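# Move the blue foam block into the tote by the door

## Task

Locate the blue foam block lying on the floor and place it inside the tote near the door so that no part of it sticks out over the tote's rim. It must stay there by itself once the robot lets go, and the robot must not tip over or be left leaning.

## Robot and tools

Robot: a Hello Robot Stretch 3 with one arm. It has a two-wheeled base (0.33 m long, 0.34 m wide), a lift that moves the arm up and down a mast, and a telescoping arm that reaches out to the robot's right side. A wrist (yaw, pitch, roll) and a gripper sit on the arm's end. The base cannot slide sideways, so to move the gripper forward or back you drive the base. A spin on the spot pivots about the point midway between the drive wheels, 0.05 m behind the front edge. With the arm pulled in and the wrist folded, a spin sweeps a circle of radius 0.28 m; an unfolded, level wrist reaches past that circle.

Frames: the base frame has its origin on the floor between the drive wheels, x forward, y left, z up. The odometry frame is the base frame where the scene began. hand_pose is in the base frame, at the point where the closed fingertips meet. With all wrist joints at zero, its x axis points up, y back along the arm toward the mast, z toward the robot's rear.

execute_actions: arguments are "actions" (a list holding one action, or empty to just read state and images) and optional "cameras" (names from head_camera, nav_camera, wrist_camera, all; omitted, null or ["all"] gives all, [] gives none). An action may contain "base", "joints" and "contact_limits"; its motions start at once and may finish at different times.
- base: exactly one command, a relative offset from where the base currently is. {"translate_m": d} drives straight d metres, forward positive, range -1 to 1. {"rotate_rad": d} turns in place d radians, counter-clockwise (left) positive, range -3.2 to 3.2.
- joints: absolute targets, one number per named joint. lift_m 0 to 1.1 (arm height on mast); arm_m 0 to 0.52 (extension); wrist_yaw_rad -1.345 to 4.42 (0 along the arm, positive swings toward the front, 3.0 folds over the base); wrist_pitch_rad -1.57 to 0.451 (0 level, negative tips fingertips down); wrist_roll_rad -2.911 to 2.911 (0 fingers side by side); gripper_m -0.089 to 0.179 (bigger is wider; real fingertip gap is about 0.007 m less when nearly shut, 0.025 m less when fully open, zero below 0.007); head_pan_rad -3.953 to 1.73 (0 forward, positive left, -1.57 looks along the arm); head_tilt_rad -1.53 to 0.419 (0 level, negative down). Tolerances for done: 0.004 for lift, arm, gripper; 0.02 for yaw, roll, head; 0.05 for pitch.
- contact_limits: only arm_m, a motor effort percent 1 to 100 at which the arm motion halts (contact_stop). Lower is gentler; too low stops instantly. It also caps the arm's holding force until the next action. Values above the maximum are clipped.
Joints or base left out of an action may keep pushing toward an earlier target without that showing in status. Unknown keys or out-of-range numbers reject the whole call and nothing moves. If a result reports a stop, the remaining motion calls in that reply are skipped.

wait: {"seconds": 0 to 10}; commands nothing and returns state and images. zoom_image: {"camera", "region": [x0, y0, x1, y1]} in pixels of that camera's latest full image, origin top-left, at most 504 by 504. finished_scene: {"scene": current scene number}; ends the scene irreversibly and reports success, so only call it once the block rests in the tote on its own. Replying without any tool call ends everything.

Results: base_status and joint_status tell how each motion ended. done for the base means the wheels turned the commanded amount, even with slip. off_target means it stopped short and may still push. After contact_stop, time_out or torque_fault the target is dropped; the arm or lift after a contact stop goes slack until commanded again (a slack lift may sink under load or be pushed up by closing fingers on a surface). on_its_own covers uncommanded joints; its held at value is the target held, not the position. motor_effort is percent of maximum, positive toward larger joint values, peak in brackets; readings carry fixed biases and noise. Positive wheel effort pushes forward. base_odometry counts wheel turns only; heading runs -3.142 to 3.142, left positive. turned_by_wheels and turned_by_imu give turning since the last result. base_tilt in degrees, forward and right positive, with a fixed bias up to about 4. lidar_m: 12 distances in metres from the base origin, 30-degree sectors, first straight ahead then counter-clockwise (4th left, 7th behind, 10th right), '-' for nothing; scan plane is 0.17 m above the floor, range 0.15 to 12 m, blind to clear objects and partly blocked by the mast and low robot parts. wrist_depth_mm and head_depth_mm: 7 by 7 grids of median depths (45 to 1000 and 280 to 4000 mm), head grid in the sideways image orientation.

Cameras: head_camera and nav_camera move with head pan and tilt; wrist_camera rides on the gripper. Calibration (intrinsics and base-to-camera transforms) is supplied and slightly uncertain, more so for the wrist.

Speed: the base goes fast only when stowed (lift_m under 0.30, arm_m under 0.03, wrist_yaw_rad over 2.54); otherwise it is slow.

Gripping: close to a gripper_m smaller than the block's width; releasing needs at least 0.02 more than where the fingers touched. Neither reading nor done status proves a hold; check images. To squeeze again send a new value.

Cautions: fold or unfold the wrist only with lift_m between 0.32 and 0.95, wrist_pitch_rad -0.4 and roll near 0; after folding, lift may go down to 0.25. With yaw below -0.4 keep pitch at -0.5 or lower. Pushing against something rigid with the gripper above about 0.45 m can tip the robot, worse after a previous contact stop or with a raised contact limit. Do not drive while holding or pressing on something fixed, and avoid snagging furniture, especially reversing. If base_tilt shows a lean, back off in small steps, free the gripper, and lower lift_m to about 0.2. The base, wrist and head have no contact stop; hard wrist pushing can cause a 10 s torque_fault. Avoid drops, slips, slams and hard pushes.

Each tool is called after "Request:" as a command line: name --argument value for each argument, lists and objects as JSON in quotes; but a table of rows of numbers goes row by row, as --pt "numbers of a row", without its own name.

## Session

Request:
execute_actions --actions '[]'

Scene clock: 0.00 s.
base_odometry: x=+0.000 y=+0.000 heading=+0.000 (m, m, rad; odometry frame)
turned_by_wheels: +0.000 (rad since the last result)
turned_by_imu: +0.000 (rad since the last result)
base_tilt: forward=-0.3 right=+0.1 (deg)
lidar_m: 0.97 1.27 1.71 1.77 0.83 0.78 0.79 1.03 1.75 1.46 1.01 0.95
head_depth_mm: 860 845 847 862 873 873 867 / 904 884 888 898 908 911 908 / 947 926 925 941 949 952 948 / 995 971 971 997 997 996 1002 / 1042 1046 1050 1042 1045 1051 1051 / 1100 1101 1099 1103 1100 1106 1106 / 1166 1167 1164 1166 1165 1167 1171
base_status: not commanded
joint_positions: lift_m=+0.402 arm_m=-0.001 wrist_yaw_rad=+2.858 wrist_pitch_rad=-0.590 wrist_roll_rad=+0.002 gripper_m=+0.037 head_pan_rad=-0.020 head_tilt_rad=+0.016
joint_status: not commanded
motor_effort: left_wheel=+0 right_wheel=-1 lift_m=+19 arm_m=+0 wrist_yaw_rad=+0 wrist_pitch_rad=+3 wrist_roll_rad=+0 gripper_m=+0 head_pan_rad=+0 head_tilt_rad=+2 (%)
hand_pose: x=+0.0345 y=+0.0481 z=+0.3784 quat_wxyz=(+0.299, +0.699, +0.108, +0.640) (m; base frame)
wrist_depth_mm: - - - - - - - / - - - - - - - / - 900 920 919 943 986 - / 746 758 763 785 783 796 801 / 639 - 671 664 678 676 696 / 561 550 - 573 590 595 592 / 502 509 - 508 500 519 527
pictures: head_camera (sideways: a quarter turn clockwise sets it upright), nav_camera (sideways: a quarter turn counterclockwise sets it upright), wrist_camera
Images, in order (width x height): head_camera 896x504, nav_camera 672x504, wrist_camera 644x364.

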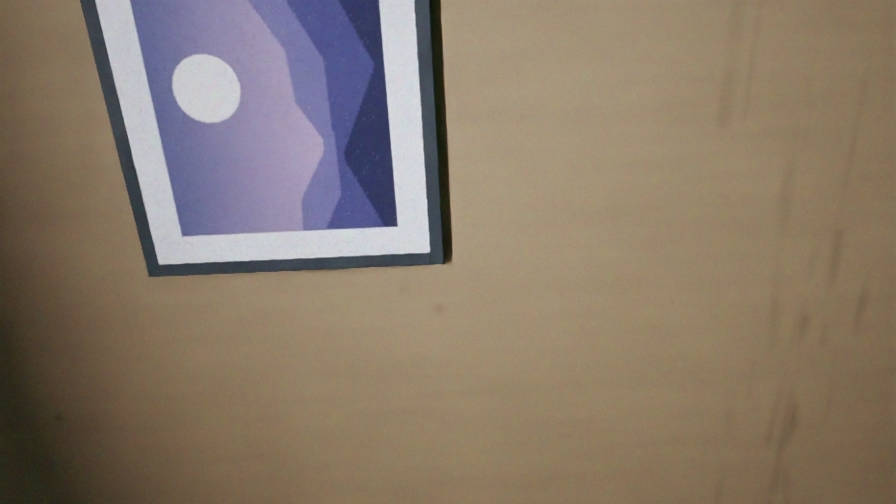

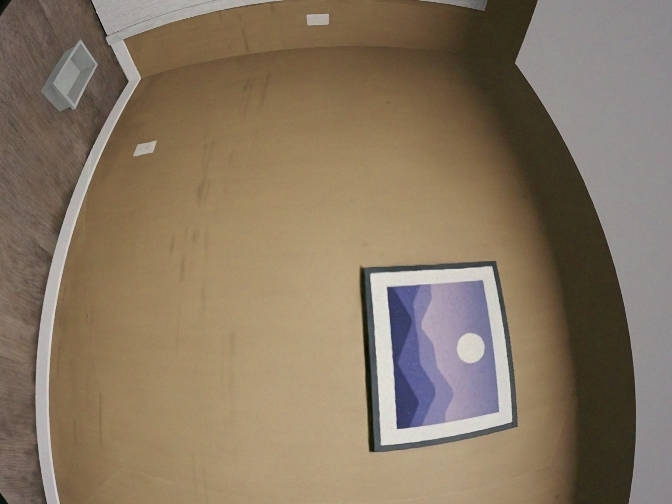

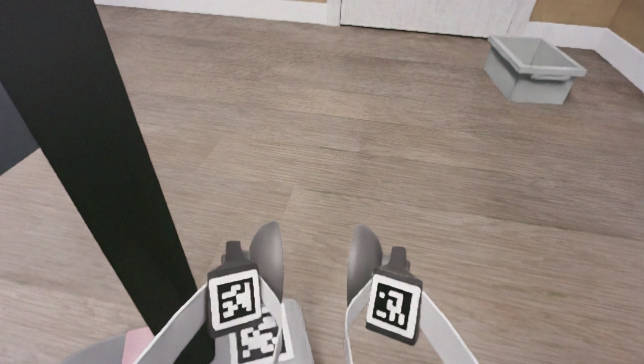

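Request:
execute_actions --actions '[{"joints":{"head_pan_rad":-1.6,"head_tilt_rad":-0.7,"wrist_pitch_rad":-0.4,"wrist_yaw_rad":3.0}}]' --cameras '["head_camera","nav_camera"]'

Request:
execute_actions --actions '[{"joints":{"head_pan_rad":-3.0,"head_tilt_rad":-0.7,"lift_m":0.27}}]' --cameras '["head_camera","nav_camera"]'

Scene clock: 5.27 s.
base_odometry: x=+0.000 y=+0.000 heading=+0.000 (m, m, rad; odometry frame)
turned_by_wheels: +0.000 (rad since the last result)
turned_by_imu: +0.000 (rad since the last result)
base_tilt: forward=-0.4 right=+0.1 (deg)
lidar_m: 0.97 1.26 1.72 1.77 0.82 0.78 0.79 1.03 1.75 1.46 1.01 0.95
head_depth_mm: 1637 1818 2027 1979 1627 1370 1169 / 1667 1862 2136 2016 1623 1366 1178 / 1812 2018 2242 2020 1642 1373 1177 / 1885 2126 2361 2025 1632 1370 1179 / 1742 1910 2103 2015 1648 1374 1181 / 1457 1575 1708 1843 1634 1379 1180 / 1259 1349 1439 1545 1586 1377 1180
base_status: not commanded
joint_positions: lift_m=+0.402 arm_m=-0.001 wrist_yaw_rad=+2.998 wrist_pitch_rad=-0.422 wrist_roll_rad=+0.002 gripper_m=+0.037 head_pan_rad=-1.593 head_tilt_rad=-0.691
joint_status: all done
motor_effort: left_wheel=+0(1) right_wheel=-1(0) lift_m=+20(20) arm_m=+0(0) wrist_yaw_rad=+2(2) wrist_pitch_rad=+6(6) wrist_roll_rad=+0(0) gripper_m=+0(0) head_pan_rad=-3(34) head_tilt_rad=-3(28) (%)
hand_pose: x=+0.0109 y=+0.0781 z=+0.4140 quat_wxyz=(+0.198, +0.701, +0.098, +0.678) (m; base frame)
wrist_depth_mm: 688 - - - - - - / 730 - - - - - - / 766 - - - - - - / 779 882 - - - - - / 756 781 829 813 824 826 847 / 664 658 - 680 705 698 702 / 567 570 571 577 572 593 600
pictures: head_camera (sideways: a quarter turn clockwise sets it upright), nav_camera (sideways: a quarter turn counterclockwise sets it upright)
camera_calibration (this result's frames):
head_camera: T_world_to_cam=[[0.057409, 0.624495, -0.778916, 1.02783], [0.99703, -0.0759814, 0.0125668, -0.0202313], [-0.0513352, -0.777324, -0.627002, 0.7728], [0, 0, 0, 1]] pos_world=[0.000836178, -0.0426982, 1.2854]
nav_camera: T_world_to_cam=[[-0.058857, -0.62616, 0.77747, -0.968963], [-0.997061, 0.0751354, -0.0149681, 0.0769039], [-0.0490431, -0.776066, -0.628742, 0.785152], [0, 0, 0, 1]] pos_world=[0.0581538, -0.00317481, 1.24815]
Images, in order (width x height): head_camera 896x504, nav_camera 672x504.

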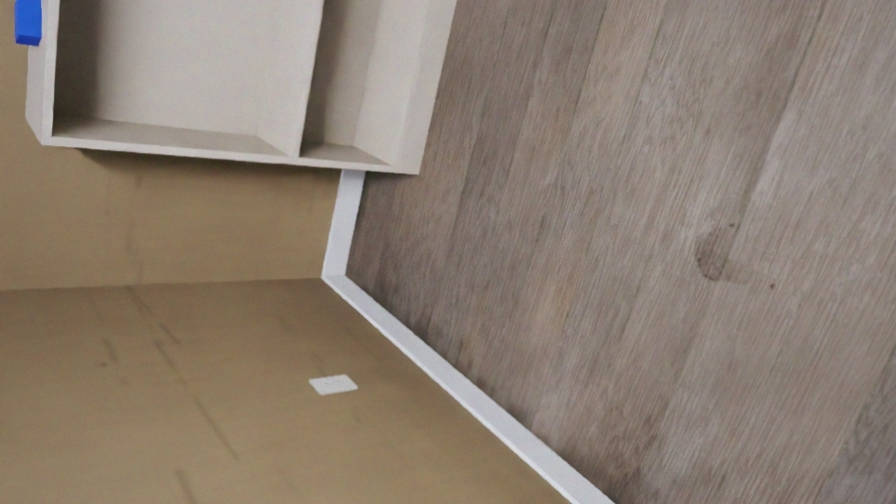

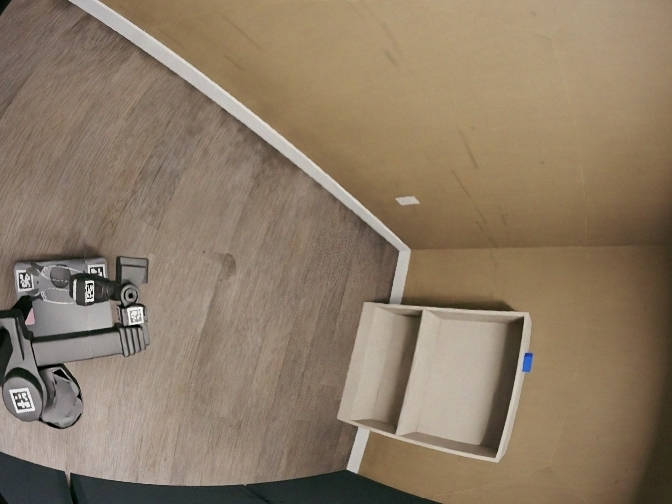

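Scene clock: 7.30 s.
base_odometry: x=+0.000 y=+0.000 heading=+0.000 (m, m, rad; odometry frame)
turned_by_wheels: +0.000 (rad since the last result)
turned_by_imu: +0.000 (rad since the last result)
base_tilt: forward=-0.4 right=+0.2 (deg)
lidar_m: 0.97 1.27 1.72 1.77 0.82 0.78 0.79 1.03 1.75 1.46 1.01 0.95
head_depth_mm: 650 717 809 919 1051 1214 1175 / 684 761 856 977 1144 1310 1179 / 725 812 915 1054 1237 1365 1182 / 769 864 985 1150 1379 1373 1178 / 818 930 1067 1259 1520 1375 1182 / 877 1001 1167 1406 1595 1378 1182 / 940 1084 1285 1589 1638 1370 1177
base_status: not commanded
joint_positions: lift_m=+0.270 arm_m=-0.001 wrist_yaw_rad=+2.998 wrist_pitch_rad=-0.421 wrist_roll_rad=+0.002 gripper_m=+0.037 head_pan_rad=-2.993 head_tilt_rad=-0.691
joint_status: all done
motor_effort: left_wheel=+0(0) right_wheel=+0(0) lift_m=+16(17) arm_m=+0(0) wrist_yaw_rad=+3(2) wrist_pitch_rad=+6(6) wrist_roll_rad=+0(0) gripper_m=+0(1) head_pan_rad=-3(32) head_tilt_rad=-4(3) (%)
hand_pose: x=+0.0108 y=+0.0782 z=+0.2823 quat_wxyz=(+0.197, +0.701, +0.098, +0.679) (m; base frame)
wrist_depth_mm: 704 - - - - - - / 734 - - - - - - / 766 - - - - - 968 / 720 730 750 758 785 798 803 / 590 590 630 613 625 637 643 / 493 500 - 533 528 523 531 / 450 - - - 431 449 454
pictures: head_camera (sideways: a quarter turn clockwise sets it upright), nav_camera (sideways: a quarter turn counterclockwise sets it upright)
camera_calibration (this result's frames):
head_camera: T_world_to_cam=[[0.625365, 0.0495771, -0.778756, 1.02416], [0.0945475, -0.995441, 0.0125529, -0.0147081], [-0.774583, -0.0814796, -0.627202, 0.777471], [0, 0, 0, 1]] pos_world=[-0.0368675, -0.00206787, 1.28539]
nav_camera: T_world_to_cam=[[-0.627252, -0.0484329, 0.777309, -0.965287], [-0.0953859, 0.995328, -0.0149545, 0.0713859], [-0.772953, -0.0835246, -0.628941, 0.789826], [0, 0, 0, 1]] pos_world=[0.0118306, -0.0518341, 1.24815]
Images, in order (width x height): head_camera 896x504, nav_camera 672x504.

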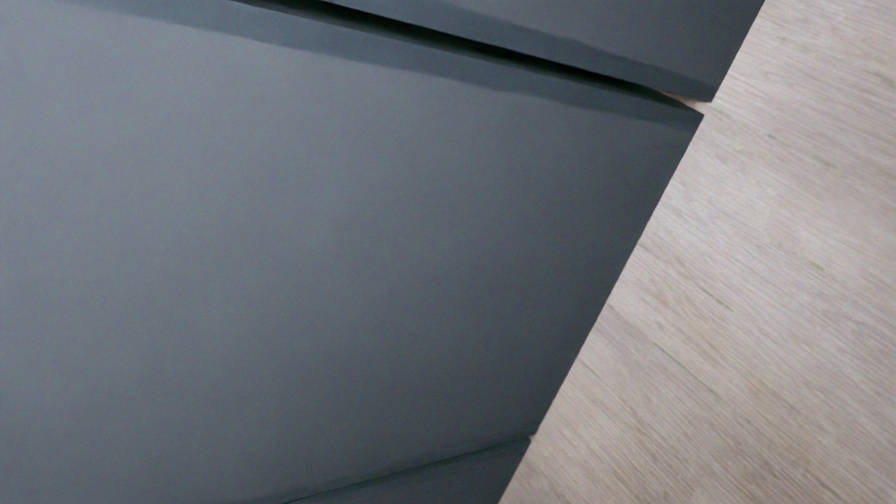

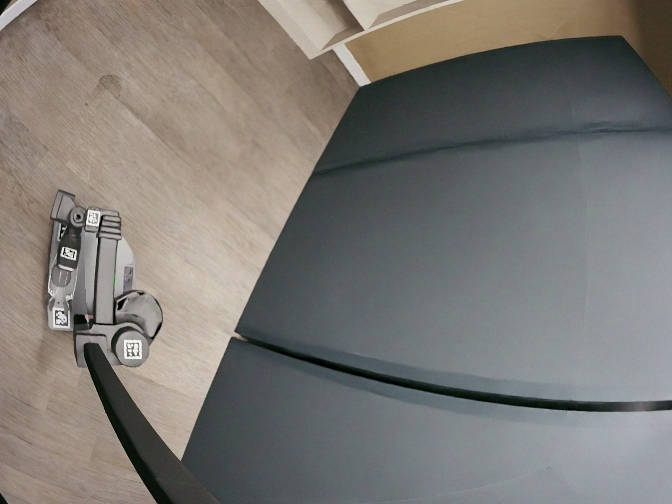

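Request:
execute_actions --actions '[{"base":{"rotate_rad":1.35},"joints":{"head_pan_rad":0.2,"head_tilt_rad":-0.7}}]' --cameras '["head_camera","nav_camera"]'

Scene clock: 12.80 s.
base_odometry: x=+0.000 y=+0.000 heading=+1.350 (m, m, rad; odometry frame)
turned_by_wheels: +1.350 (rad since the last result)
turned_by_imu: +1.346 (rad since the last result)
base_tilt: forward=-0.3 right=+0.2 (deg)
lidar_m: 1.72 0.92 0.78 0.78 0.88 1.46 1.76 1.13 0.96 0.95 1.08 1.72
head_depth_mm: 1408 1573 1767 1934 1632 1366 1171 / 1471 1636 1840 1968 1632 1364 1179 / 1532 1719 1941 2010 1631 1376 1177 / 1588 1789 2036 2036 1639 1373 1182 / 1656 1866 2139 2028 1640 1371 1180 / 1723 1964 2265 2026 1641 1379 1183 / 1793 2048 2369 1965 1392 1372 1177
base_status: done
joint_positions: lift_m=+0.270 arm_m=-0.001 wrist_yaw_rad=+2.998 wrist_pitch_rad=-0.421 wrist_roll_rad=+0.002 gripper_m=+0.037 head_pan_rad=+0.193 head_tilt_rad=-0.692
joint_status: all done
motor_effort: left_wheel=-2(8) right_wheel=+2(11) lift_m=+16(16) arm_m=+0(0) wrist_yaw_rad=+2(2) wrist_pitch_rad=+5(5) wrist_roll_rad=+0(0) gripper_m=+0(0) head_pan_rad=+4(37) head_tilt_rad=-3(5) (%)
hand_pose: x=+0.0107 y=+0.0782 z=+0.2823 quat_wxyz=(+0.197, +0.701, +0.098, +0.679) (m; base frame)
wrist_depth_mm: 813 - 754 750 728 707 693 / 866 - 815 808 777 753 743 / 897 - 876 857 850 832 795 / 739 735 750 770 784 798 799 / 588 594 631 610 622 630 635 / 489 498 - 526 526 527 524 / 448 - - - 435 448 455
pictures: head_camera (sideways: a quarter turn clockwise sets it upright), nav_camera (sideways: a quarter turn counterclockwise sets it upright)
camera_calibration (this result's frames):
head_camera: T_world_to_cam=[[-0.623037, -0.0771224, -0.778381, 1.03129], [-0.138229, 0.990321, 0.0125206, -0.013246], [0.769882, 0.115396, -0.627667, 0.768656], [0, 0, 0, 1]] pos_world=[0.0489253, 0.00395373, 1.28536]
nav_camera: T_world_to_cam=[[0.624971, 0.0760622, 0.776933, -0.972435], [0.13906, -0.990172, -0.0149226, 0.0699143], [0.768162, 0.117367, -0.629406, 0.78103], [0, 0, 0, 1]] pos_world=[-0.00193628, 0.0515258, 1.24815]
Images, in order (width x height): head_camera 896x504, nav_camera 672x504.

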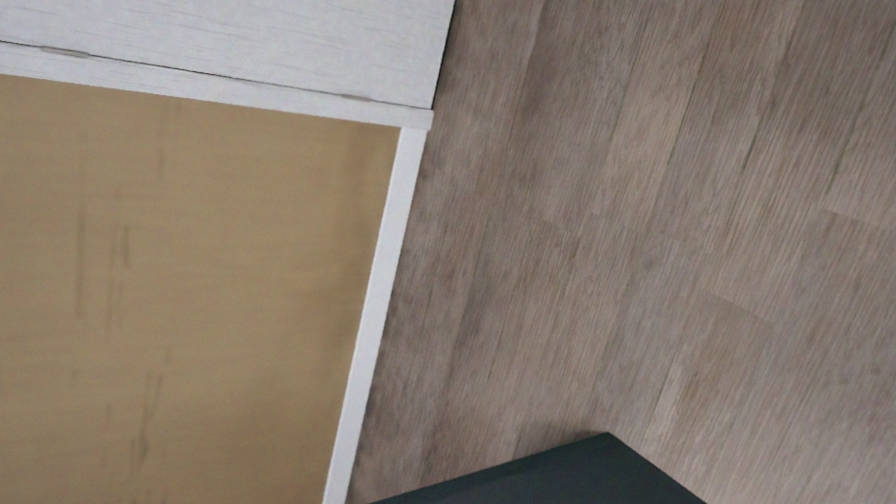

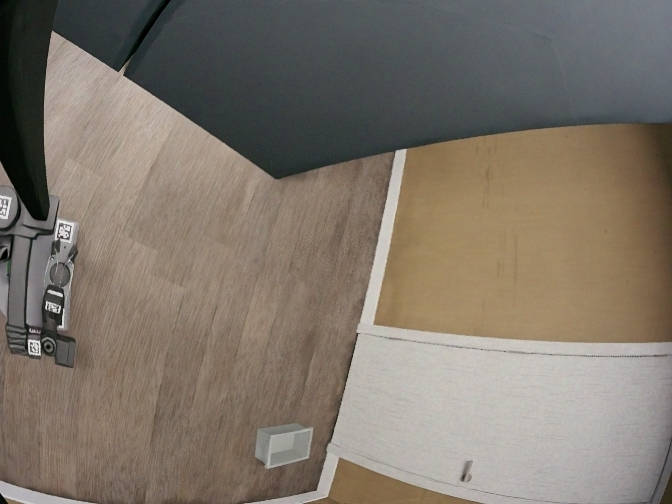

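Request:
execute_actions --actions '[{"base":{"translate_m":1.0},"joints":{"head_pan_rad":1.2,"head_tilt_rad":-0.6}}]' --cameras '["head_camera","nav_camera"]'

Scene clock: 31.73 s.
base_odometry: x=+0.219 y=+0.976 heading=+1.350 (m, m, rad; odometry frame)
turned_by_wheels: +0.000 (rad since the last result)
turned_by_imu: -0.001 (rad since the last result)
base_tilt: forward=-0.3 right=+0.1 (deg)
lidar_m: 0.73 0.86 1.43 0.59 0.63 1.04 2.55 1.39 1.17 1.17 0.88 0.74
head_depth_mm: 1365 1428 1495 1577 1628 1444 1219 / 1703 1801 1922 2029 1768 1444 1223 / 2260 2447 2656 2261 1771 1450 1225 / 3046 3440 3193 2266 1775 1453 1227 / 3092 3454 3184 2267 1773 1457 1227 / 3025 3330 3212 2294 1778 1450 1228 / 2955 3131 3107 2197 1099 980 982
base_status: done
joint_positions: lift_m=+0.270 arm_m=-0.001 wrist_yaw_rad=+2.999 wrist_pitch_rad=-0.421 wrist_roll_rad=+0.002 gripper_m=+0.037 head_pan_rad=+1.193 head_tilt_rad=-0.606
joint_status: all done
motor_effort: left_wheel=-2(6) right_wheel=+1(9) lift_m=+16(16) arm_m=-1(0) wrist_yaw_rad=+1(2) wrist_pitch_rad=+5(5) wrist_roll_rad=+0(0) gripper_m=+0(0) head_pan_rad=+3(36) head_tilt_rad=+1(7) (%)
hand_pose: x=+0.0106 y=+0.0783 z=+0.2823 quat_wxyz=(+0.197, +0.701, +0.098, +0.679) (m; base frame)
wrist_depth_mm: 588 - 575 - - - - / 627 - 627 - - - - / 691 - 658 - - - 961 / 716 709 704 758 778 797 815 / 586 597 630 615 623 635 639 / 499 495 - 520 533 526 531 / 450 - - - 431 447 450
pictures: head_camera (sideways: a quarter turn clockwise sets it upright), nav_camera (sideways: a quarter turn counterclockwise sets it upright)
camera_calibration (this result's frames):
head_camera: T_world_to_cam=[[-0.24616, -0.501649, -0.829309, 1.09538], [-0.908512, 0.417507, 0.01712, -0.0145369], [0.337654, 0.757652, -0.558528, 0.681347], [0, 0, 0, 1]] pos_world=[0.0263728, 0.0393422, 1.28921]
nav_camera: T_world_to_cam=[[0.248141, 0.502813, 0.828013, -1.03673], [0.908911, -0.416538, -0.0194407, 0.0711021], [0.335124, 0.757413, -0.560372, 0.693864], [0, 0, 0, 1]] pos_world=[-0.0399016, 0.025354, 1.24863]
Images, in order (width x height): head_camera 896x504, nav_camera 672x504.

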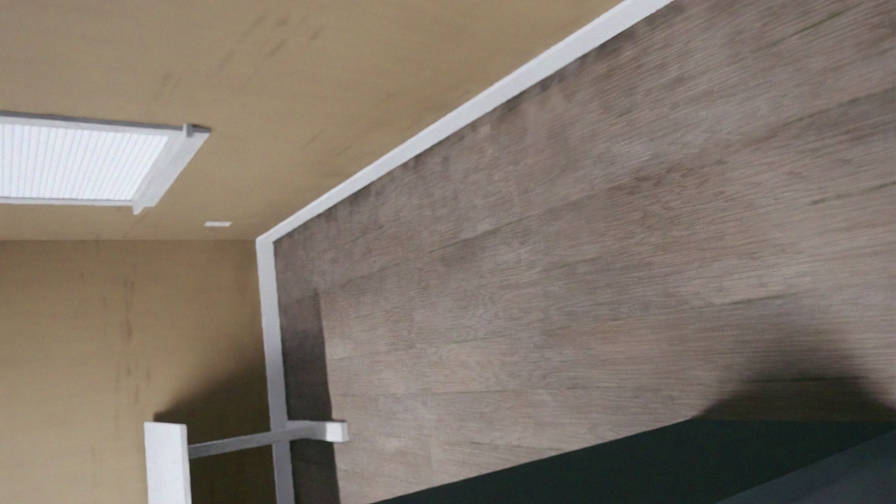

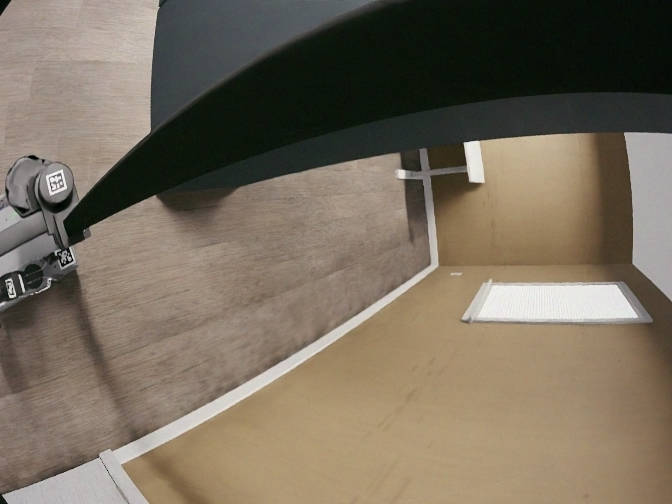

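Request:
execute_actions --actions '[{"base":{"rotate_rad":1.1},"joints":{"head_pan_rad":0.2,"head_tilt_rad":-0.9}}]' --cameras '["nav_camera"]'

Request:
execute_actions --actions '[{"base":{"translate_m":1.0},"joints":{"head_pan_rad":1.0,"head_tilt_rad":-0.6}}]' --cameras '["head_camera","nav_camera"]'

Scene clock: 38.07 s.
base_odometry: x=+0.219 y=+0.976 heading=+2.450 (m, m, rad; odometry frame)
turned_by_wheels: +1.100 (rad since the last result)
turned_by_imu: +1.097 (rad since the last result)
base_tilt: forward=-0.3 right=+0.1 (deg)
lidar_m: 1.55 0.59 0.65 1.13 2.33 1.35 1.18 1.18 0.85 0.73 0.73 0.88
head_depth_mm: 1774 1838 1868 1655 1425 1253 1114 / 2415 2320 1959 1654 1426 1250 1112 / 3038 2432 1969 1652 1427 1253 1118 / 3102 2433 1964 1651 1425 1254 1115 / 3066 2424 1962 1648 1428 1247 1112 / 3030 2432 1904 1281 1189 1253 1112 / 2810 835 798 833 1014 1226 1112
base_status: done
joint_positions: lift_m=+0.270 arm_m=-0.001 wrist_yaw_rad=+2.999 wrist_pitch_rad=-0.421 wrist_roll_rad=+0.002 gripper_m=+0.037 head_pan_rad=+0.207 head_tilt_rad=-0.889
joint_status: all done
motor_effort: left_wheel=-2(8) right_wheel=+2(11) lift_m=+15(16) arm_m=-1(0) wrist_yaw_rad=+1(1) wrist_pitch_rad=+5(5) wrist_roll_rad=-1(0) gripper_m=+0(0) head_pan_rad=-2(34) head_tilt_rad=-4(20) (%)
hand_pose: x=+0.0106 y=+0.0783 z=+0.2823 quat_wxyz=(+0.197, +0.701, +0.098, +0.679) (m; base frame)
wrist_depth_mm: - - - - 849 633 493 / - - - - 886 650 498 / 968 - - - 928 661 519 / 726 744 751 776 778 693 539 / 589 593 632 614 627 635 592 / 498 499 - 519 530 523 531 / 451 - - - 431 446 450
pictures: nav_camera (sideways: a quarter turn counterclockwise sets it upright)
camera_calibration (this result's frames):
nav_camera: T_world_to_cam=[[0.760963, 0.113743, 0.638747, -0.793179], [0.151274, -0.988483, -0.00419768, 0.0558746], [0.630913, 0.0998201, -0.769406, 0.963952], [0, 0, 0, 1]] pos_world=[-0.0130417, 0.0492277, 1.24854]
Images, in order (width x height): nav_camera 672x504.

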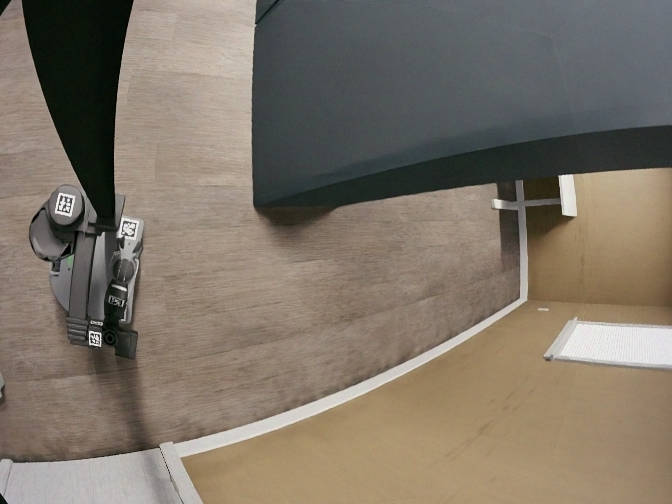

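Scene clock: 43.10 s.
base_odometry: x=-0.551 y=+1.614 heading=+2.450 (m, m, rad; odometry frame)
turned_by_wheels: +0.000 (rad since the last result)
turned_by_imu: -0.001 (rad since the last result)
base_tilt: forward=-0.3 right=+0.2 (deg)
lidar_m: 1.04 2.22 2.78 0.45 0.45 0.53 2.14 1.01 0.59 0.51 0.51 0.59
head_depth_mm: 2342 2284 2791 2268 1753 1443 1214 / 2497 2536 2957 2264 1764 1446 1225 / 2713 2818 3121 2281 1768 1445 1223 / 2906 3106 3001 2276 1778 1442 1232 / 3206 3610 3204 2276 1777 1458 1228 / 3454 3760 3232 2296 1776 1453 1226 / 3239 3466 3135 2299 1792 1451 1231
base_status: done
joint_positions: lift_m=+0.270 arm_m=-0.001 wrist_yaw_rad=+2.999 wrist_pitch_rad=-0.421 wrist_roll_rad=+0.002 gripper_m=+0.037 head_pan_rad=+0.993 head_tilt_rad=-0.605
joint_status: all done
motor_effort: left_wheel=-2(6) right_wheel=+2(9) lift_m=+16(16) arm_m=+0(0) wrist_yaw_rad=+1(1) wrist_pitch_rad=+5(5) wrist_roll_rad=+0(0) gripper_m=-1(0) head_pan_rad=+4(34) head_tilt_rad=+2(17) (%)
hand_pose: x=+0.0106 y=+0.0783 z=+0.2823 quat_wxyz=(+0.197, +0.701, +0.098, +0.679) (m; base frame)
wrist_depth_mm: 370 - - - - - - / 396 - - - - - - / 424 - 883 - - - - / 448 478 693 774 782 799 807 / 483 518 597 612 622 633 641 / 491 502 - 514 528 528 529 / 450 - - - 427 450 454
pictures: head_camera (sideways: a quarter turn clockwise sets it upright), nav_camera (sideways: a quarter turn counterclockwise sets it upright)
camera_calibration (this result's frames):
head_camera: T_world_to_cam=[[-0.34082, -0.442594, -0.829429, 1.09611], [-0.807457, 0.589678, 0.0171314, -0.0151681], [0.481513, 0.675567, -0.55835, 0.680238], [0, 0, 0, 1]] pos_world=[0.0337864, 0.0345326, 1.28922]
nav_camera: T_world_to_cam=[[0.342992, 0.443342, 0.828133, -1.03746], [0.80804, -0.588806, -0.0194518, 0.0717318], [0.478986, 0.675836, -0.560194, 0.692755], [0, 0, 0, 1]] pos_world=[-0.0339412, 0.0339974, 1.24863]
Images, in order (width x height): head_camera 896x504, nav_camera 672x504.

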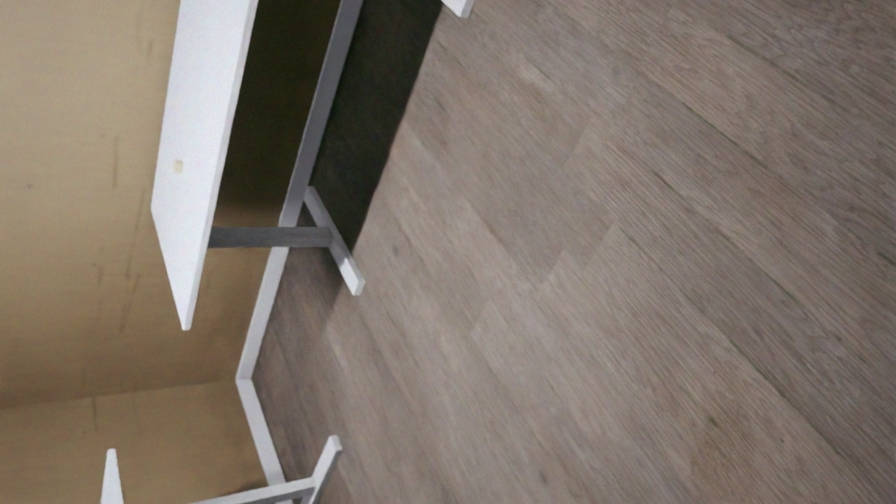

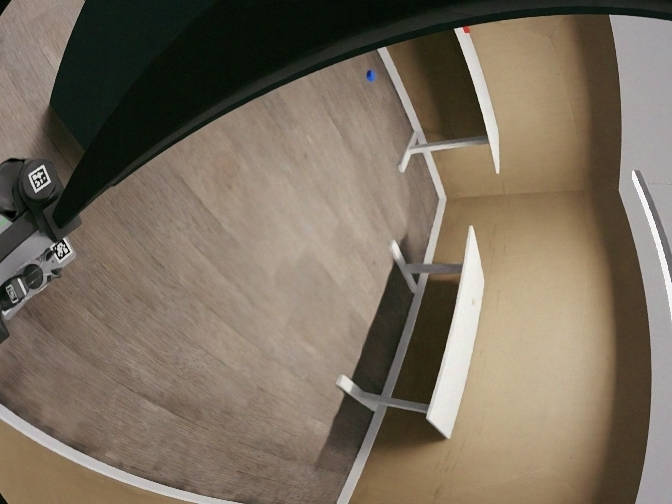

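Request:
zoom_image --camera "nav_camera" --region '[330, 20, 480, 130]'

Region (330, 20, 480, 130) of nav_camera's 672x504 image, scaled by 3.360, with more detail than that image has; it fills the top 370 rows of this view, and the rest is white.

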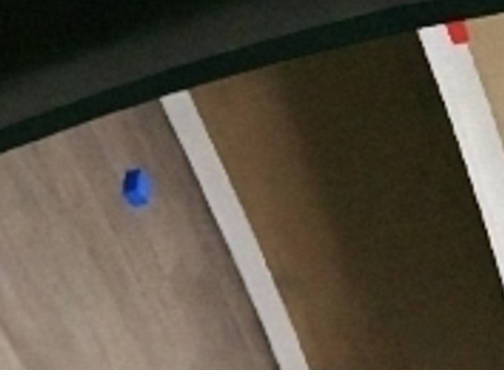

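Request:
execute_actions --actions '[{"base":{"rotate_rad":1.0},"joints":{"head_pan_rad":0.55,"head_tilt_rad":-0.6}}]' --cameras '["nav_camera"]'

Scene clock: 62.57 s.
base_odometry: x=-0.551 y=+1.614 heading=-2.834 (m, m, rad; odometry frame)
turned_by_wheels: +1.000 (rad since the last result)
turned_by_imu: +0.998 (rad since the last result)
base_tilt: forward=-0.3 right=+0.1 (deg)
lidar_m: 2.77 0.45 0.45 0.51 2.15 1.04 0.60 0.51 0.51 0.58 0.96 2.22
head_depth_mm: 3176 3590 3167 2252 1768 1438 1221 / 3041 3430 3151 2264 1765 1439 1224 / 2936 3345 3156 2286 1759 1450 1223 / 2854 3234 3198 2272 1765 1448 1224 / 2755 3117 3190 2299 1783 1420 891 / 2703 2924 2800 491 550 632 761 / 340 371 410 459 520 602 714
base_status: done
joint_positions: lift_m=+0.270 arm_m=-0.001 wrist_yaw_rad=+2.999 wrist_pitch_rad=-0.421 wrist_roll_rad=+0.002 gripper_m=+0.037 head_pan_rad=+0.557 head_tilt_rad=-0.605
joint_status: all done
motor_effort: left_wheel=-2(9) right_wheel=+1(11) lift_m=+16(16) arm_m=-1(0) wrist_yaw_rad=+1(2) wrist_pitch_rad=+5(5) wrist_roll_rad=+0(0) gripper_m=-1(0) head_pan_rad=-3(26) head_tilt_rad=+2(2) (%)
hand_pose: x=+0.0106 y=+0.0783 z=+0.2823 quat_wxyz=(+0.197, +0.701, +0.098, +0.679) (m; base frame)
wrist_depth_mm: - - - 541 461 400 369 / - - - 580 495 424 - / 939 - - 628 520 447 - / 730 733 753 682 558 480 804 / 595 597 635 613 577 530 632 / 496 500 - 526 533 524 530 / 448 - - - 431 452 448
pictures: nav_camera (sideways: a quarter turn counterclockwise sets it upright)
camera_calibration (this result's frames):
nav_camera: T_world_to_cam=[[0.497789, 0.256959, 0.828358, -1.0387], [0.484002, -0.87485, -0.0194727, 0.0737357], [0.719686, 0.41062, -0.55986, 0.690852], [0, 0, 0, 1]] pos_world=[-0.0158309, 0.0477331, 1.24863]
Images, in order (width x height): nav_camera 672x504.

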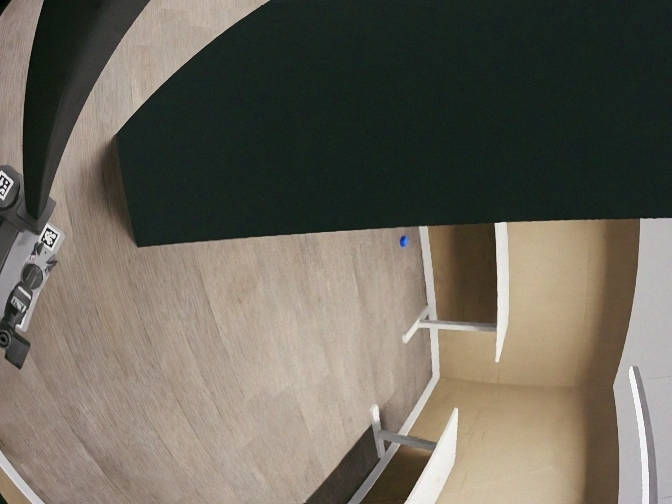

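Request:
execute_actions --actions '[{"base":{"translate_m":1.0},"joints":{"head_pan_rad":0.8,"head_tilt_rad":-0.6}}]' --cameras '["head_camera","nav_camera"]'

Scene clock: 69.97 s.
base_odometry: x=-1.504 y=+1.311 heading=-2.834 (m, m, rad; odometry frame)
turned_by_wheels: +0.000 (rad since the last result)
turned_by_imu: -0.001 (rad since the last result)
base_tilt: forward=-0.3 right=+0.1 (deg)
lidar_m: 1.78 2.27 1.74 0.95 1.15 0.72 1.41 1.18 1.18 1.34 1.42 1.87
head_depth_mm: 2202 2140 2688 2256 1754 1440 1215 / 2195 2464 2732 2262 1765 1445 1219 / 2216 2466 2692 2282 1786 1443 1217 / 2196 2426 2720 2277 1770 1454 1227 / 2184 2405 2709 2281 1774 1459 1228 / 2180 2063 2671 2301 1773 1455 1228 / 2139 2258 2620 2289 1771 1460 1232
base_status: done
joint_positions: lift_m=+0.270 arm_m=-0.001 wrist_yaw_rad=+2.999 wrist_pitch_rad=-0.421 wrist_roll_rad=+0.002 gripper_m=+0.037 head_pan_rad=+0.793 head_tilt_rad=-0.605
joint_status: all done
motor_effort: left_wheel=-1(6) right_wheel=+1(10) lift_m=+16(16) arm_m=+0(0) wrist_yaw_rad=+2(1) wrist_pitch_rad=+5(5) wrist_roll_rad=+0(0) gripper_m=+0(0) head_pan_rad=+3(19) head_tilt_rad=+2(1) (%)
hand_pose: x=+0.0106 y=+0.0783 z=+0.2823 quat_wxyz=(+0.197, +0.701, +0.098, +0.679) (m; base frame)
wrist_depth_mm: 895 - 928 - - - - / 940 - - - - - - / 773 - 939 - - - - / 646 696 762 765 793 793 812 / 589 598 627 610 620 637 633 / 497 498 - 524 529 525 535 / 452 - - - 433 447 454
pictures: head_camera (sideways: a quarter turn clockwise sets it upright), nav_camera (sideways: a quarter turn counterclockwise sets it upright)
camera_calibration (this result's frames):
head_camera: T_world_to_cam=[[-0.421704, -0.365822, -0.829663, 1.09691], [-0.674231, 0.738322, 0.0171536, -0.0160097], [0.606283, 0.566618, -0.558001, 0.679023], [0, 0, 0, 1]] pos_world=[0.0400983, 0.0283483, 1.28924]
nav_camera: T_world_to_cam=[[0.423982, 0.366123, 0.828368, -1.03826], [0.674976, -0.737583, -0.0194736, 0.0725719], [0.60386, 0.567384, -0.559846, 0.691541], [0, 0, 0, 1]] pos_world=[-0.0263739, 0.04129, 1.24863]
Images, in order (width x height): head_camera 896x504, nav_camera 672x504.

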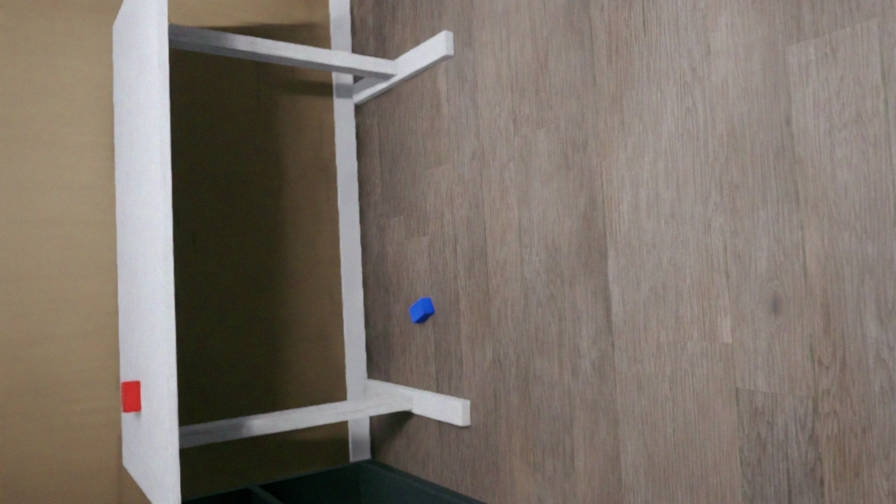

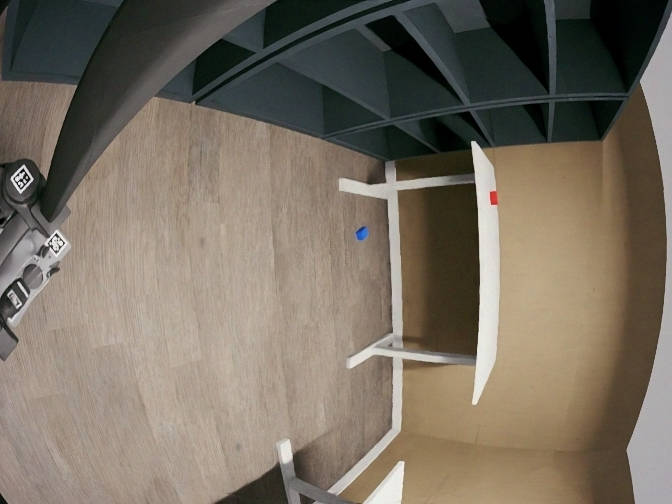

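Request:
execute_actions --actions '[{"base":{"rotate_rad":0.85},"joints":{"head_pan_rad":0.0,"head_tilt_rad":-0.8}}]' --cameras '[]'

Request:
execute_actions --actions '[{"base":{"translate_m":1.0}}]' --cameras '["head_camera","nav_camera"]'

Scene clock: 89.70 s.
base_odometry: x=-1.504 y=+1.311 heading=-1.984 (m, m, rad; odometry frame)
turned_by_wheels: +0.850 (rad since the last result)
turned_by_imu: +0.848 (rad since the last result)
base_tilt: forward=-0.4 right=+0.1 (deg)
lidar_m: 2.18 0.97 0.95 0.72 0.72 1.22 1.18 1.23 1.70 1.43 1.78 2.27
head_depth_mm: 2271 2523 2221 1808 1519 1300 1138 / 2257 2604 2234 1806 1513 1299 1139 / 2269 2589 2259 1813 1509 1299 1143 / 2272 2581 2250 1806 1516 1307 1141 / 2254 2578 2244 1794 1518 1299 1139 / 2181 2531 2244 1819 1516 1303 1142 / 2210 2483 2187 1810 1524 1303 1137
base_status: done
joint_positions: lift_m=+0.270 arm_m=-0.001 wrist_yaw_rad=+2.999 wrist_pitch_rad=-0.421 wrist_roll_rad=+0.002 gripper_m=+0.037 head_pan_rad=+0.007 head_tilt_rad=-0.790
joint_status: all done
motor_effort: left_wheel=-2(9) right_wheel=+1(11) lift_m=+16(16) arm_m=+0(0) wrist_yaw_rad=+2(2) wrist_pitch_rad=+5(5) wrist_roll_rad=+0(0) gripper_m=-1(1) head_pan_rad=-2(33) head_tilt_rad=-4(17) (%)
hand_pose: x=+0.0106 y=+0.0783 z=+0.2823 quat_wxyz=(+0.197, +0.701, +0.098, +0.679) (m; base frame)
wrist_depth_mm: - - - - - - 749 / - - - - - - 801 / 978 - 803 839 838 870 887 / 728 732 745 754 775 798 811 / 581 599 630 619 625 626 646 / 494 502 - 518 533 526 529 / 446 - - - 434 449 455
pictures: none
No camera images: the call's "cameras" was empty. Leave "cameras" out to get every camera's image.

Scene clock: 94.73 s.
base_odometry: x=-1.905 y=+0.395 heading=-1.984 (m, m, rad; odometry frame)
turned_by_wheels: +0.000 (rad since the last result)
turned_by_imu: -0.001 (rad since the last result)
base_tilt: forward=-0.3 right=+0.1 (deg)
lidar_m: 1.58 0.95 0.90 0.91 0.74 1.36 2.18 2.27 1.82 1.43 1.97 1.39
head_depth_mm: 1129 841 1850 1801 1512 1301 1139 / 1125 841 1834 1805 1517 1296 1142 / 1127 841 1824 1801 1508 1294 1138 / 1124 842 1817 1808 1519 1302 1138 / 1132 842 1819 1812 1514 1298 1142 / 1064 844 1820 1723 1515 1306 1144 / 1140 848 1686 1769 1515 1308 1138
base_status: done
joint_positions: lift_m=+0.270 arm_m=-0.001 wrist_yaw_rad=+2.999 wrist_pitch_rad=-0.420 wrist_roll_rad=+0.002 gripper_m=+0.037 head_pan_rad=+0.007 head_tilt_rad=-0.791
joint_status: not commanded
motor_effort: left_wheel=-1(5) right_wheel=+1(9) lift_m=+16(16) arm_m=+0(0) wrist_yaw_rad=+1(2) wrist_pitch_rad=+5(5) wrist_roll_rad=+0(0) gripper_m=+0(0) head_pan_rad=-3(2) head_tilt_rad=-4(4) (%)
hand_pose: x=+0.0106 y=+0.0783 z=+0.2823 quat_wxyz=(+0.197, +0.701, +0.098, +0.679) (m; base frame)
wrist_depth_mm: - - - - - 907 727 / - - - - - 896 - / 782 - 800 829 849 849 886 / 728 733 752 757 780 793 810 / 589 598 635 611 629 633 644 / 493 497 - 521 526 529 528 / 448 - - - 430 446 454
pictures: head_camera (sideways: a quarter turn clockwise sets it upright), nav_camera (sideways: a quarter turn counterclockwise sets it upright)
camera_calibration (this result's frames):
head_camera: T_world_to_cam=[[-0.700584, 0.0388121, -0.712514, 0.945913], [0.0481107, 0.998817, 0.00710243, -0.0073276], [0.711946, -0.0293037, -0.701622, 0.865205], [0, 0, 0, 1]] pos_world=[0.0470644, -0.00404022, 1.28107]
nav_camera: T_world_to_cam=[[0.702137, -0.0402125, 0.710905, -0.886849], [-0.0475083, -0.998825, -0.00957633, 0.0640904], [0.710455, -0.02705, -0.703222, 0.877397], [0, 0, 0, 1]] pos_world=[0.00238285, 0.0520864, 1.24808]
Images, in order (width x height): head_camera 896x504, nav_camera 672x504.

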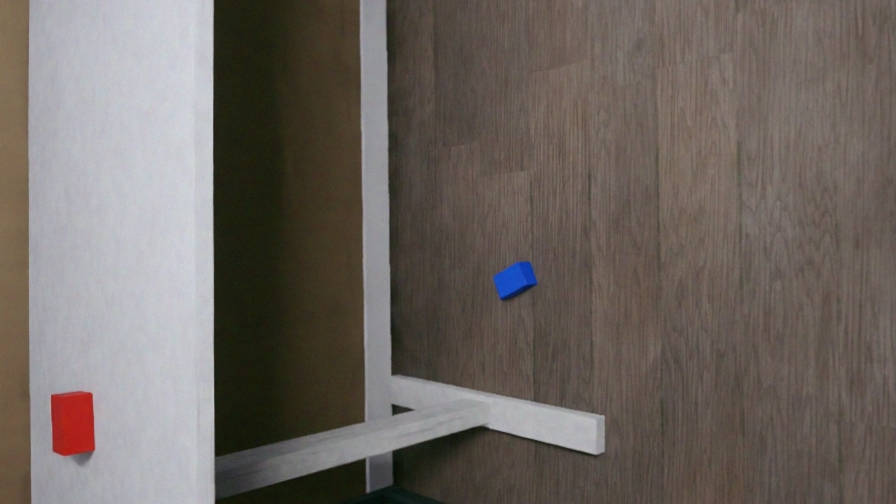

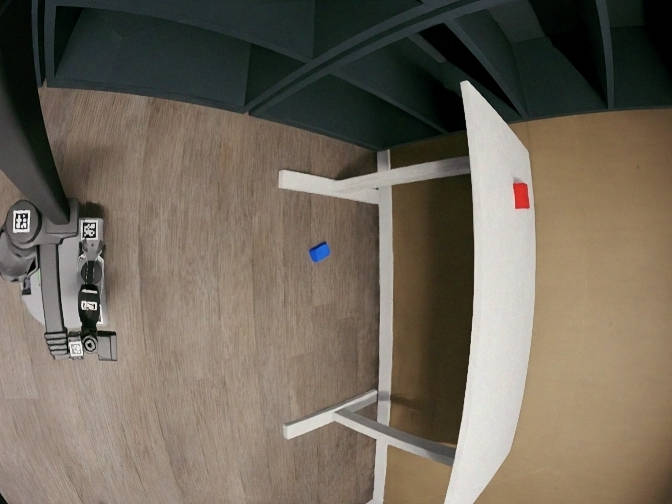

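Request:
zoom_image --camera "head_camera" --region '[470, 240, 560, 320]'

Region (470, 240, 560, 320) of head_camera's 896x504 image, scaled by 5.600, with more detail than that image has.

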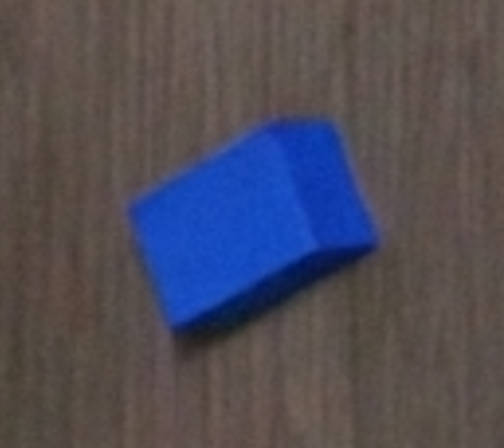

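Request:
execute_actions --actions '[{"base":{"translate_m":0.46},"joints":{"lift_m":0.295,"wrist_yaw_rad":2.65}}]' --cameras '[]'

Request:
execute_actions --actions '[{"base":{"rotate_rad":1.64},"joints":{"head_pan_rad":-1.57,"head_tilt_rad":-1.05}}]' --cameras '["head_camera"]'

Request:
execute_actions --actions '[{"joints":{"lift_m":0.34,"wrist_yaw_rad":0.4,"arm_m":0.15}}]' --cameras '["head_camera","wrist_camera"]'

Scene clock: 112.17 s.
base_odometry: x=-2.090 y=-0.027 heading=-1.984 (m, m, rad; odometry frame)
turned_by_wheels: +0.000 (rad since the last result)
turned_by_imu: +0.000 (rad since the last result)
base_tilt: forward=-0.3 right=+0.1 (deg)
lidar_m: 1.11 0.77 0.70 0.68 0.99 0.98 2.64 2.14 1.48 1.48 1.07 1.15
head_depth_mm: 941 763 579 467 1512 1299 1139 / 945 764 580 467 1510 1307 1133 / 941 763 580 468 1516 1299 1143 / 938 766 580 467 1510 1286 1142 / 938 766 580 469 1522 1300 1137 / 938 767 582 468 1512 1304 1141 / 940 696 581 469 1191 1278 1127
base_status: done
joint_positions: lift_m=+0.295 arm_m=-0.001 wrist_yaw_rad=+2.652 wrist_pitch_rad=-0.420 wrist_roll_rad=+0.002 gripper_m=+0.037 head_pan_rad=+0.007 head_tilt_rad=-0.791
joint_status: all done
motor_effort: left_wheel=-1(7) right_wheel=+1(9) lift_m=+23(24) arm_m=+0(0) wrist_yaw_rad=-1(3) wrist_pitch_rad=+5(5) wrist_roll_rad=+0(0) gripper_m=-1(1) head_pan_rad=-2(3) head_tilt_rad=-4(3) (%)
hand_pose: x=+0.0842 y=+0.0542 z=+0.3070 quat_wxyz=(+0.311, +0.707, -0.025, +0.634) (m; base frame)
wrist_depth_mm: 872 949 685 - - - 828 / 911 - 745 - - - 891 / 833 851 787 898 - 748 936 / 664 709 771 807 837 772 851 / 626 640 667 653 662 665 678 / 529 526 - 543 565 555 544 / - 465 461 467 458 476 475
pictures: none
No camera images: the call's "cameras" was empty. Leave "cameras" out to get every camera's image.

Scene clock: 114.57 s.
base_odometry: x=-2.090 y=-0.027 heading=-0.344 (m, m, rad; odometry frame)
turned_by_wheels: +1.640 (rad since the last result)
turned_by_imu: +1.633 (rad since the last result)
base_tilt: forward=-0.4 right=+0.1 (deg)
lidar_m: 0.70 0.97 1.03 2.63 2.14 1.47 1.90 1.06 1.14 1.12 0.77 0.68
head_depth_mm: 580 490 443 1491 1339 1202 1111 / 577 488 449 1486 1325 1204 - / 577 488 449 1481 1326 1233 - / 576 487 448 1483 1325 1241 - / 573 486 448 1479 1323 1199 1093 / 573 486 450 1426 1323 1198 1095 / 572 486 979 1425 1306 1196 1088
base_status: done
joint_positions: lift_m=+0.295 arm_m=-0.001 wrist_yaw_rad=+2.652 wrist_pitch_rad=-0.420 wrist_roll_rad=+0.002 gripper_m=+0.037 head_pan_rad=-1.563 head_tilt_rad=-1.037
joint_status: all done
motor_effort: left_wheel=-2(8) right_wheel=+2(11) lift_m=+23(23) arm_m=-1(0) wrist_yaw_rad=-1(1) wrist_pitch_rad=+5(5) wrist_roll_rad=+0(0) gripper_m=-2(1) head_pan_rad=-3(34) head_tilt_rad=-5(18) (%)
hand_pose: x=+0.0842 y=+0.0541 z=+0.3070 quat_wxyz=(+0.311, +0.707, -0.025, +0.634) (m; base frame)
wrist_depth_mm: - - - - - 923 930 / - - - - - - 940 / - - - - - 933 903 / 768 786 788 806 821 771 710 / 624 631 661 658 669 672 608 / 528 528 - 545 568 556 556 / - 472 460 468 458 478 485
pictures: head_camera (sideways: a quarter turn clockwise sets it upright)
camera_calibration (this result's frames):
head_camera: T_world_to_cam=[[0.0369587, 0.853183, -0.5203, 0.690974], [0.998862, -0.0472524, -0.0065314, 0.00462263], [-0.0301579, -0.519466, -0.853959, 1.06781], [0, 0, 0, 1]] pos_world=[0.0020479, -0.0346199, 1.27141]
Images, in order (width x height): head_camera 896x504.

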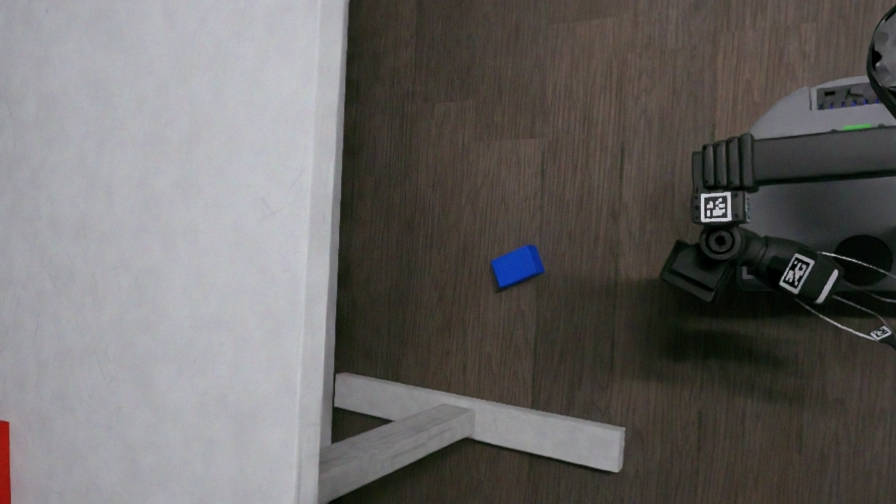

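Scene clock: 116.93 s.
base_odometry: x=-2.090 y=-0.027 heading=-0.344 (m, m, rad; odometry frame)
turned_by_wheels: +0.000 (rad since the last result)
turned_by_imu: +0.000 (rad since the last result)
base_tilt: forward=-0.4 right=+0.2 (deg)
lidar_m: 0.70 0.97 1.03 2.64 2.13 1.47 1.90 1.06 1.14 1.12 0.77 0.68
head_depth_mm: 580 490 442 1485 1328 1203 1112 / 578 489 450 1482 1331 1199 - / 576 488 449 1490 1372 1219 - / 575 487 449 1482 1321 1217 - / 574 486 448 1484 1325 1198 1096 / 574 486 450 1427 1322 1197 1093 / 572 485 980 1422 1308 1198 1094
base_status: not commanded
joint_positions: lift_m=+0.340 arm_m=+0.150 wrist_yaw_rad=+0.402 wrist_pitch_rad=-0.420 wrist_roll_rad=+0.002 gripper_m=+0.037 head_pan_rad=-1.563 head_tilt_rad=-1.037
joint_status: all done
motor_effort: left_wheel=-2(2) right_wheel=+2(2) lift_m=+23(24) arm_m=+2(3) wrist_yaw_rad=-2(3) wrist_pitch_rad=+5(5) wrist_roll_rad=+0(0) gripper_m=-1(0) head_pan_rad=-2(3) head_tilt_rad=-5(5) (%)
hand_pose: x=+0.0662 y=-0.5010 z=+0.3520 quat_wxyz=(+0.707, +0.283, -0.649, -0.007) (m; base frame)
wrist_depth_mm: 873 932 406 755 665 598 534 / 920 - 432 817 708 625 569 / 897 944 465 850 752 657 598 / 719 761 507 842 803 705 629 / 610 672 539 714 723 700 658 / 574 587 - 596 615 613 618 / 497 484 499 508 504 528 527
pictures: head_camera (sideways: a quarter turn clockwise sets it upright), wrist_camera
camera_calibration (this result's frames):
head_camera: T_world_to_cam=[[0.0370263, 0.85318, -0.5203, 0.690974], [0.998858, -0.0473314, -0.00653139, 0.00462264], [-0.030199, -0.519464, -0.853959, 1.06781], [0, 0, 0, 1]] pos_world=[0.00204515, -0.0346196, 1.27141]
wrist_camera: T_world_to_cam=[[-0.92105, -0.388095, 0.0324002, -0.151991], [-0.228783, 0.471877, -0.851463, 0.590228], [0.31516, -0.791653, -0.523412, -0.0718049], [0, 0, 0, 1]] pos_world=[0.0176731, -0.394347, 0.469899]
Images, in order (width x height): head_camera 896x504, wrist_camera 644x364.

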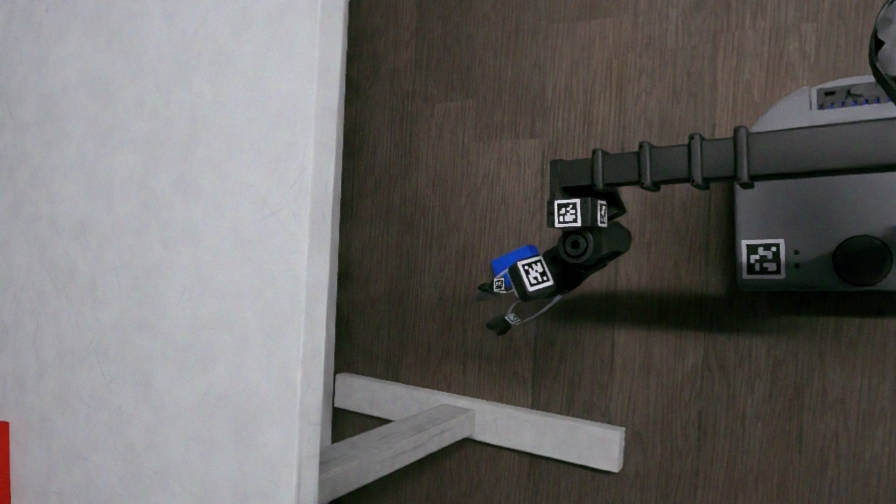

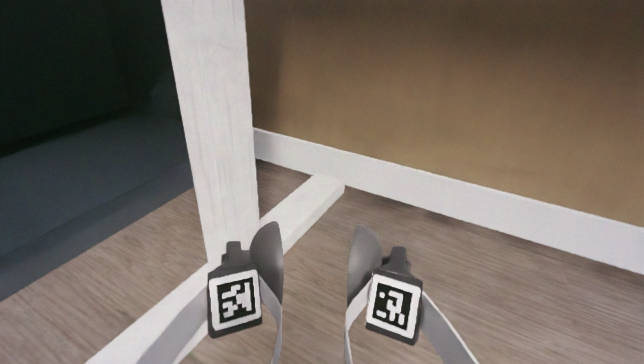

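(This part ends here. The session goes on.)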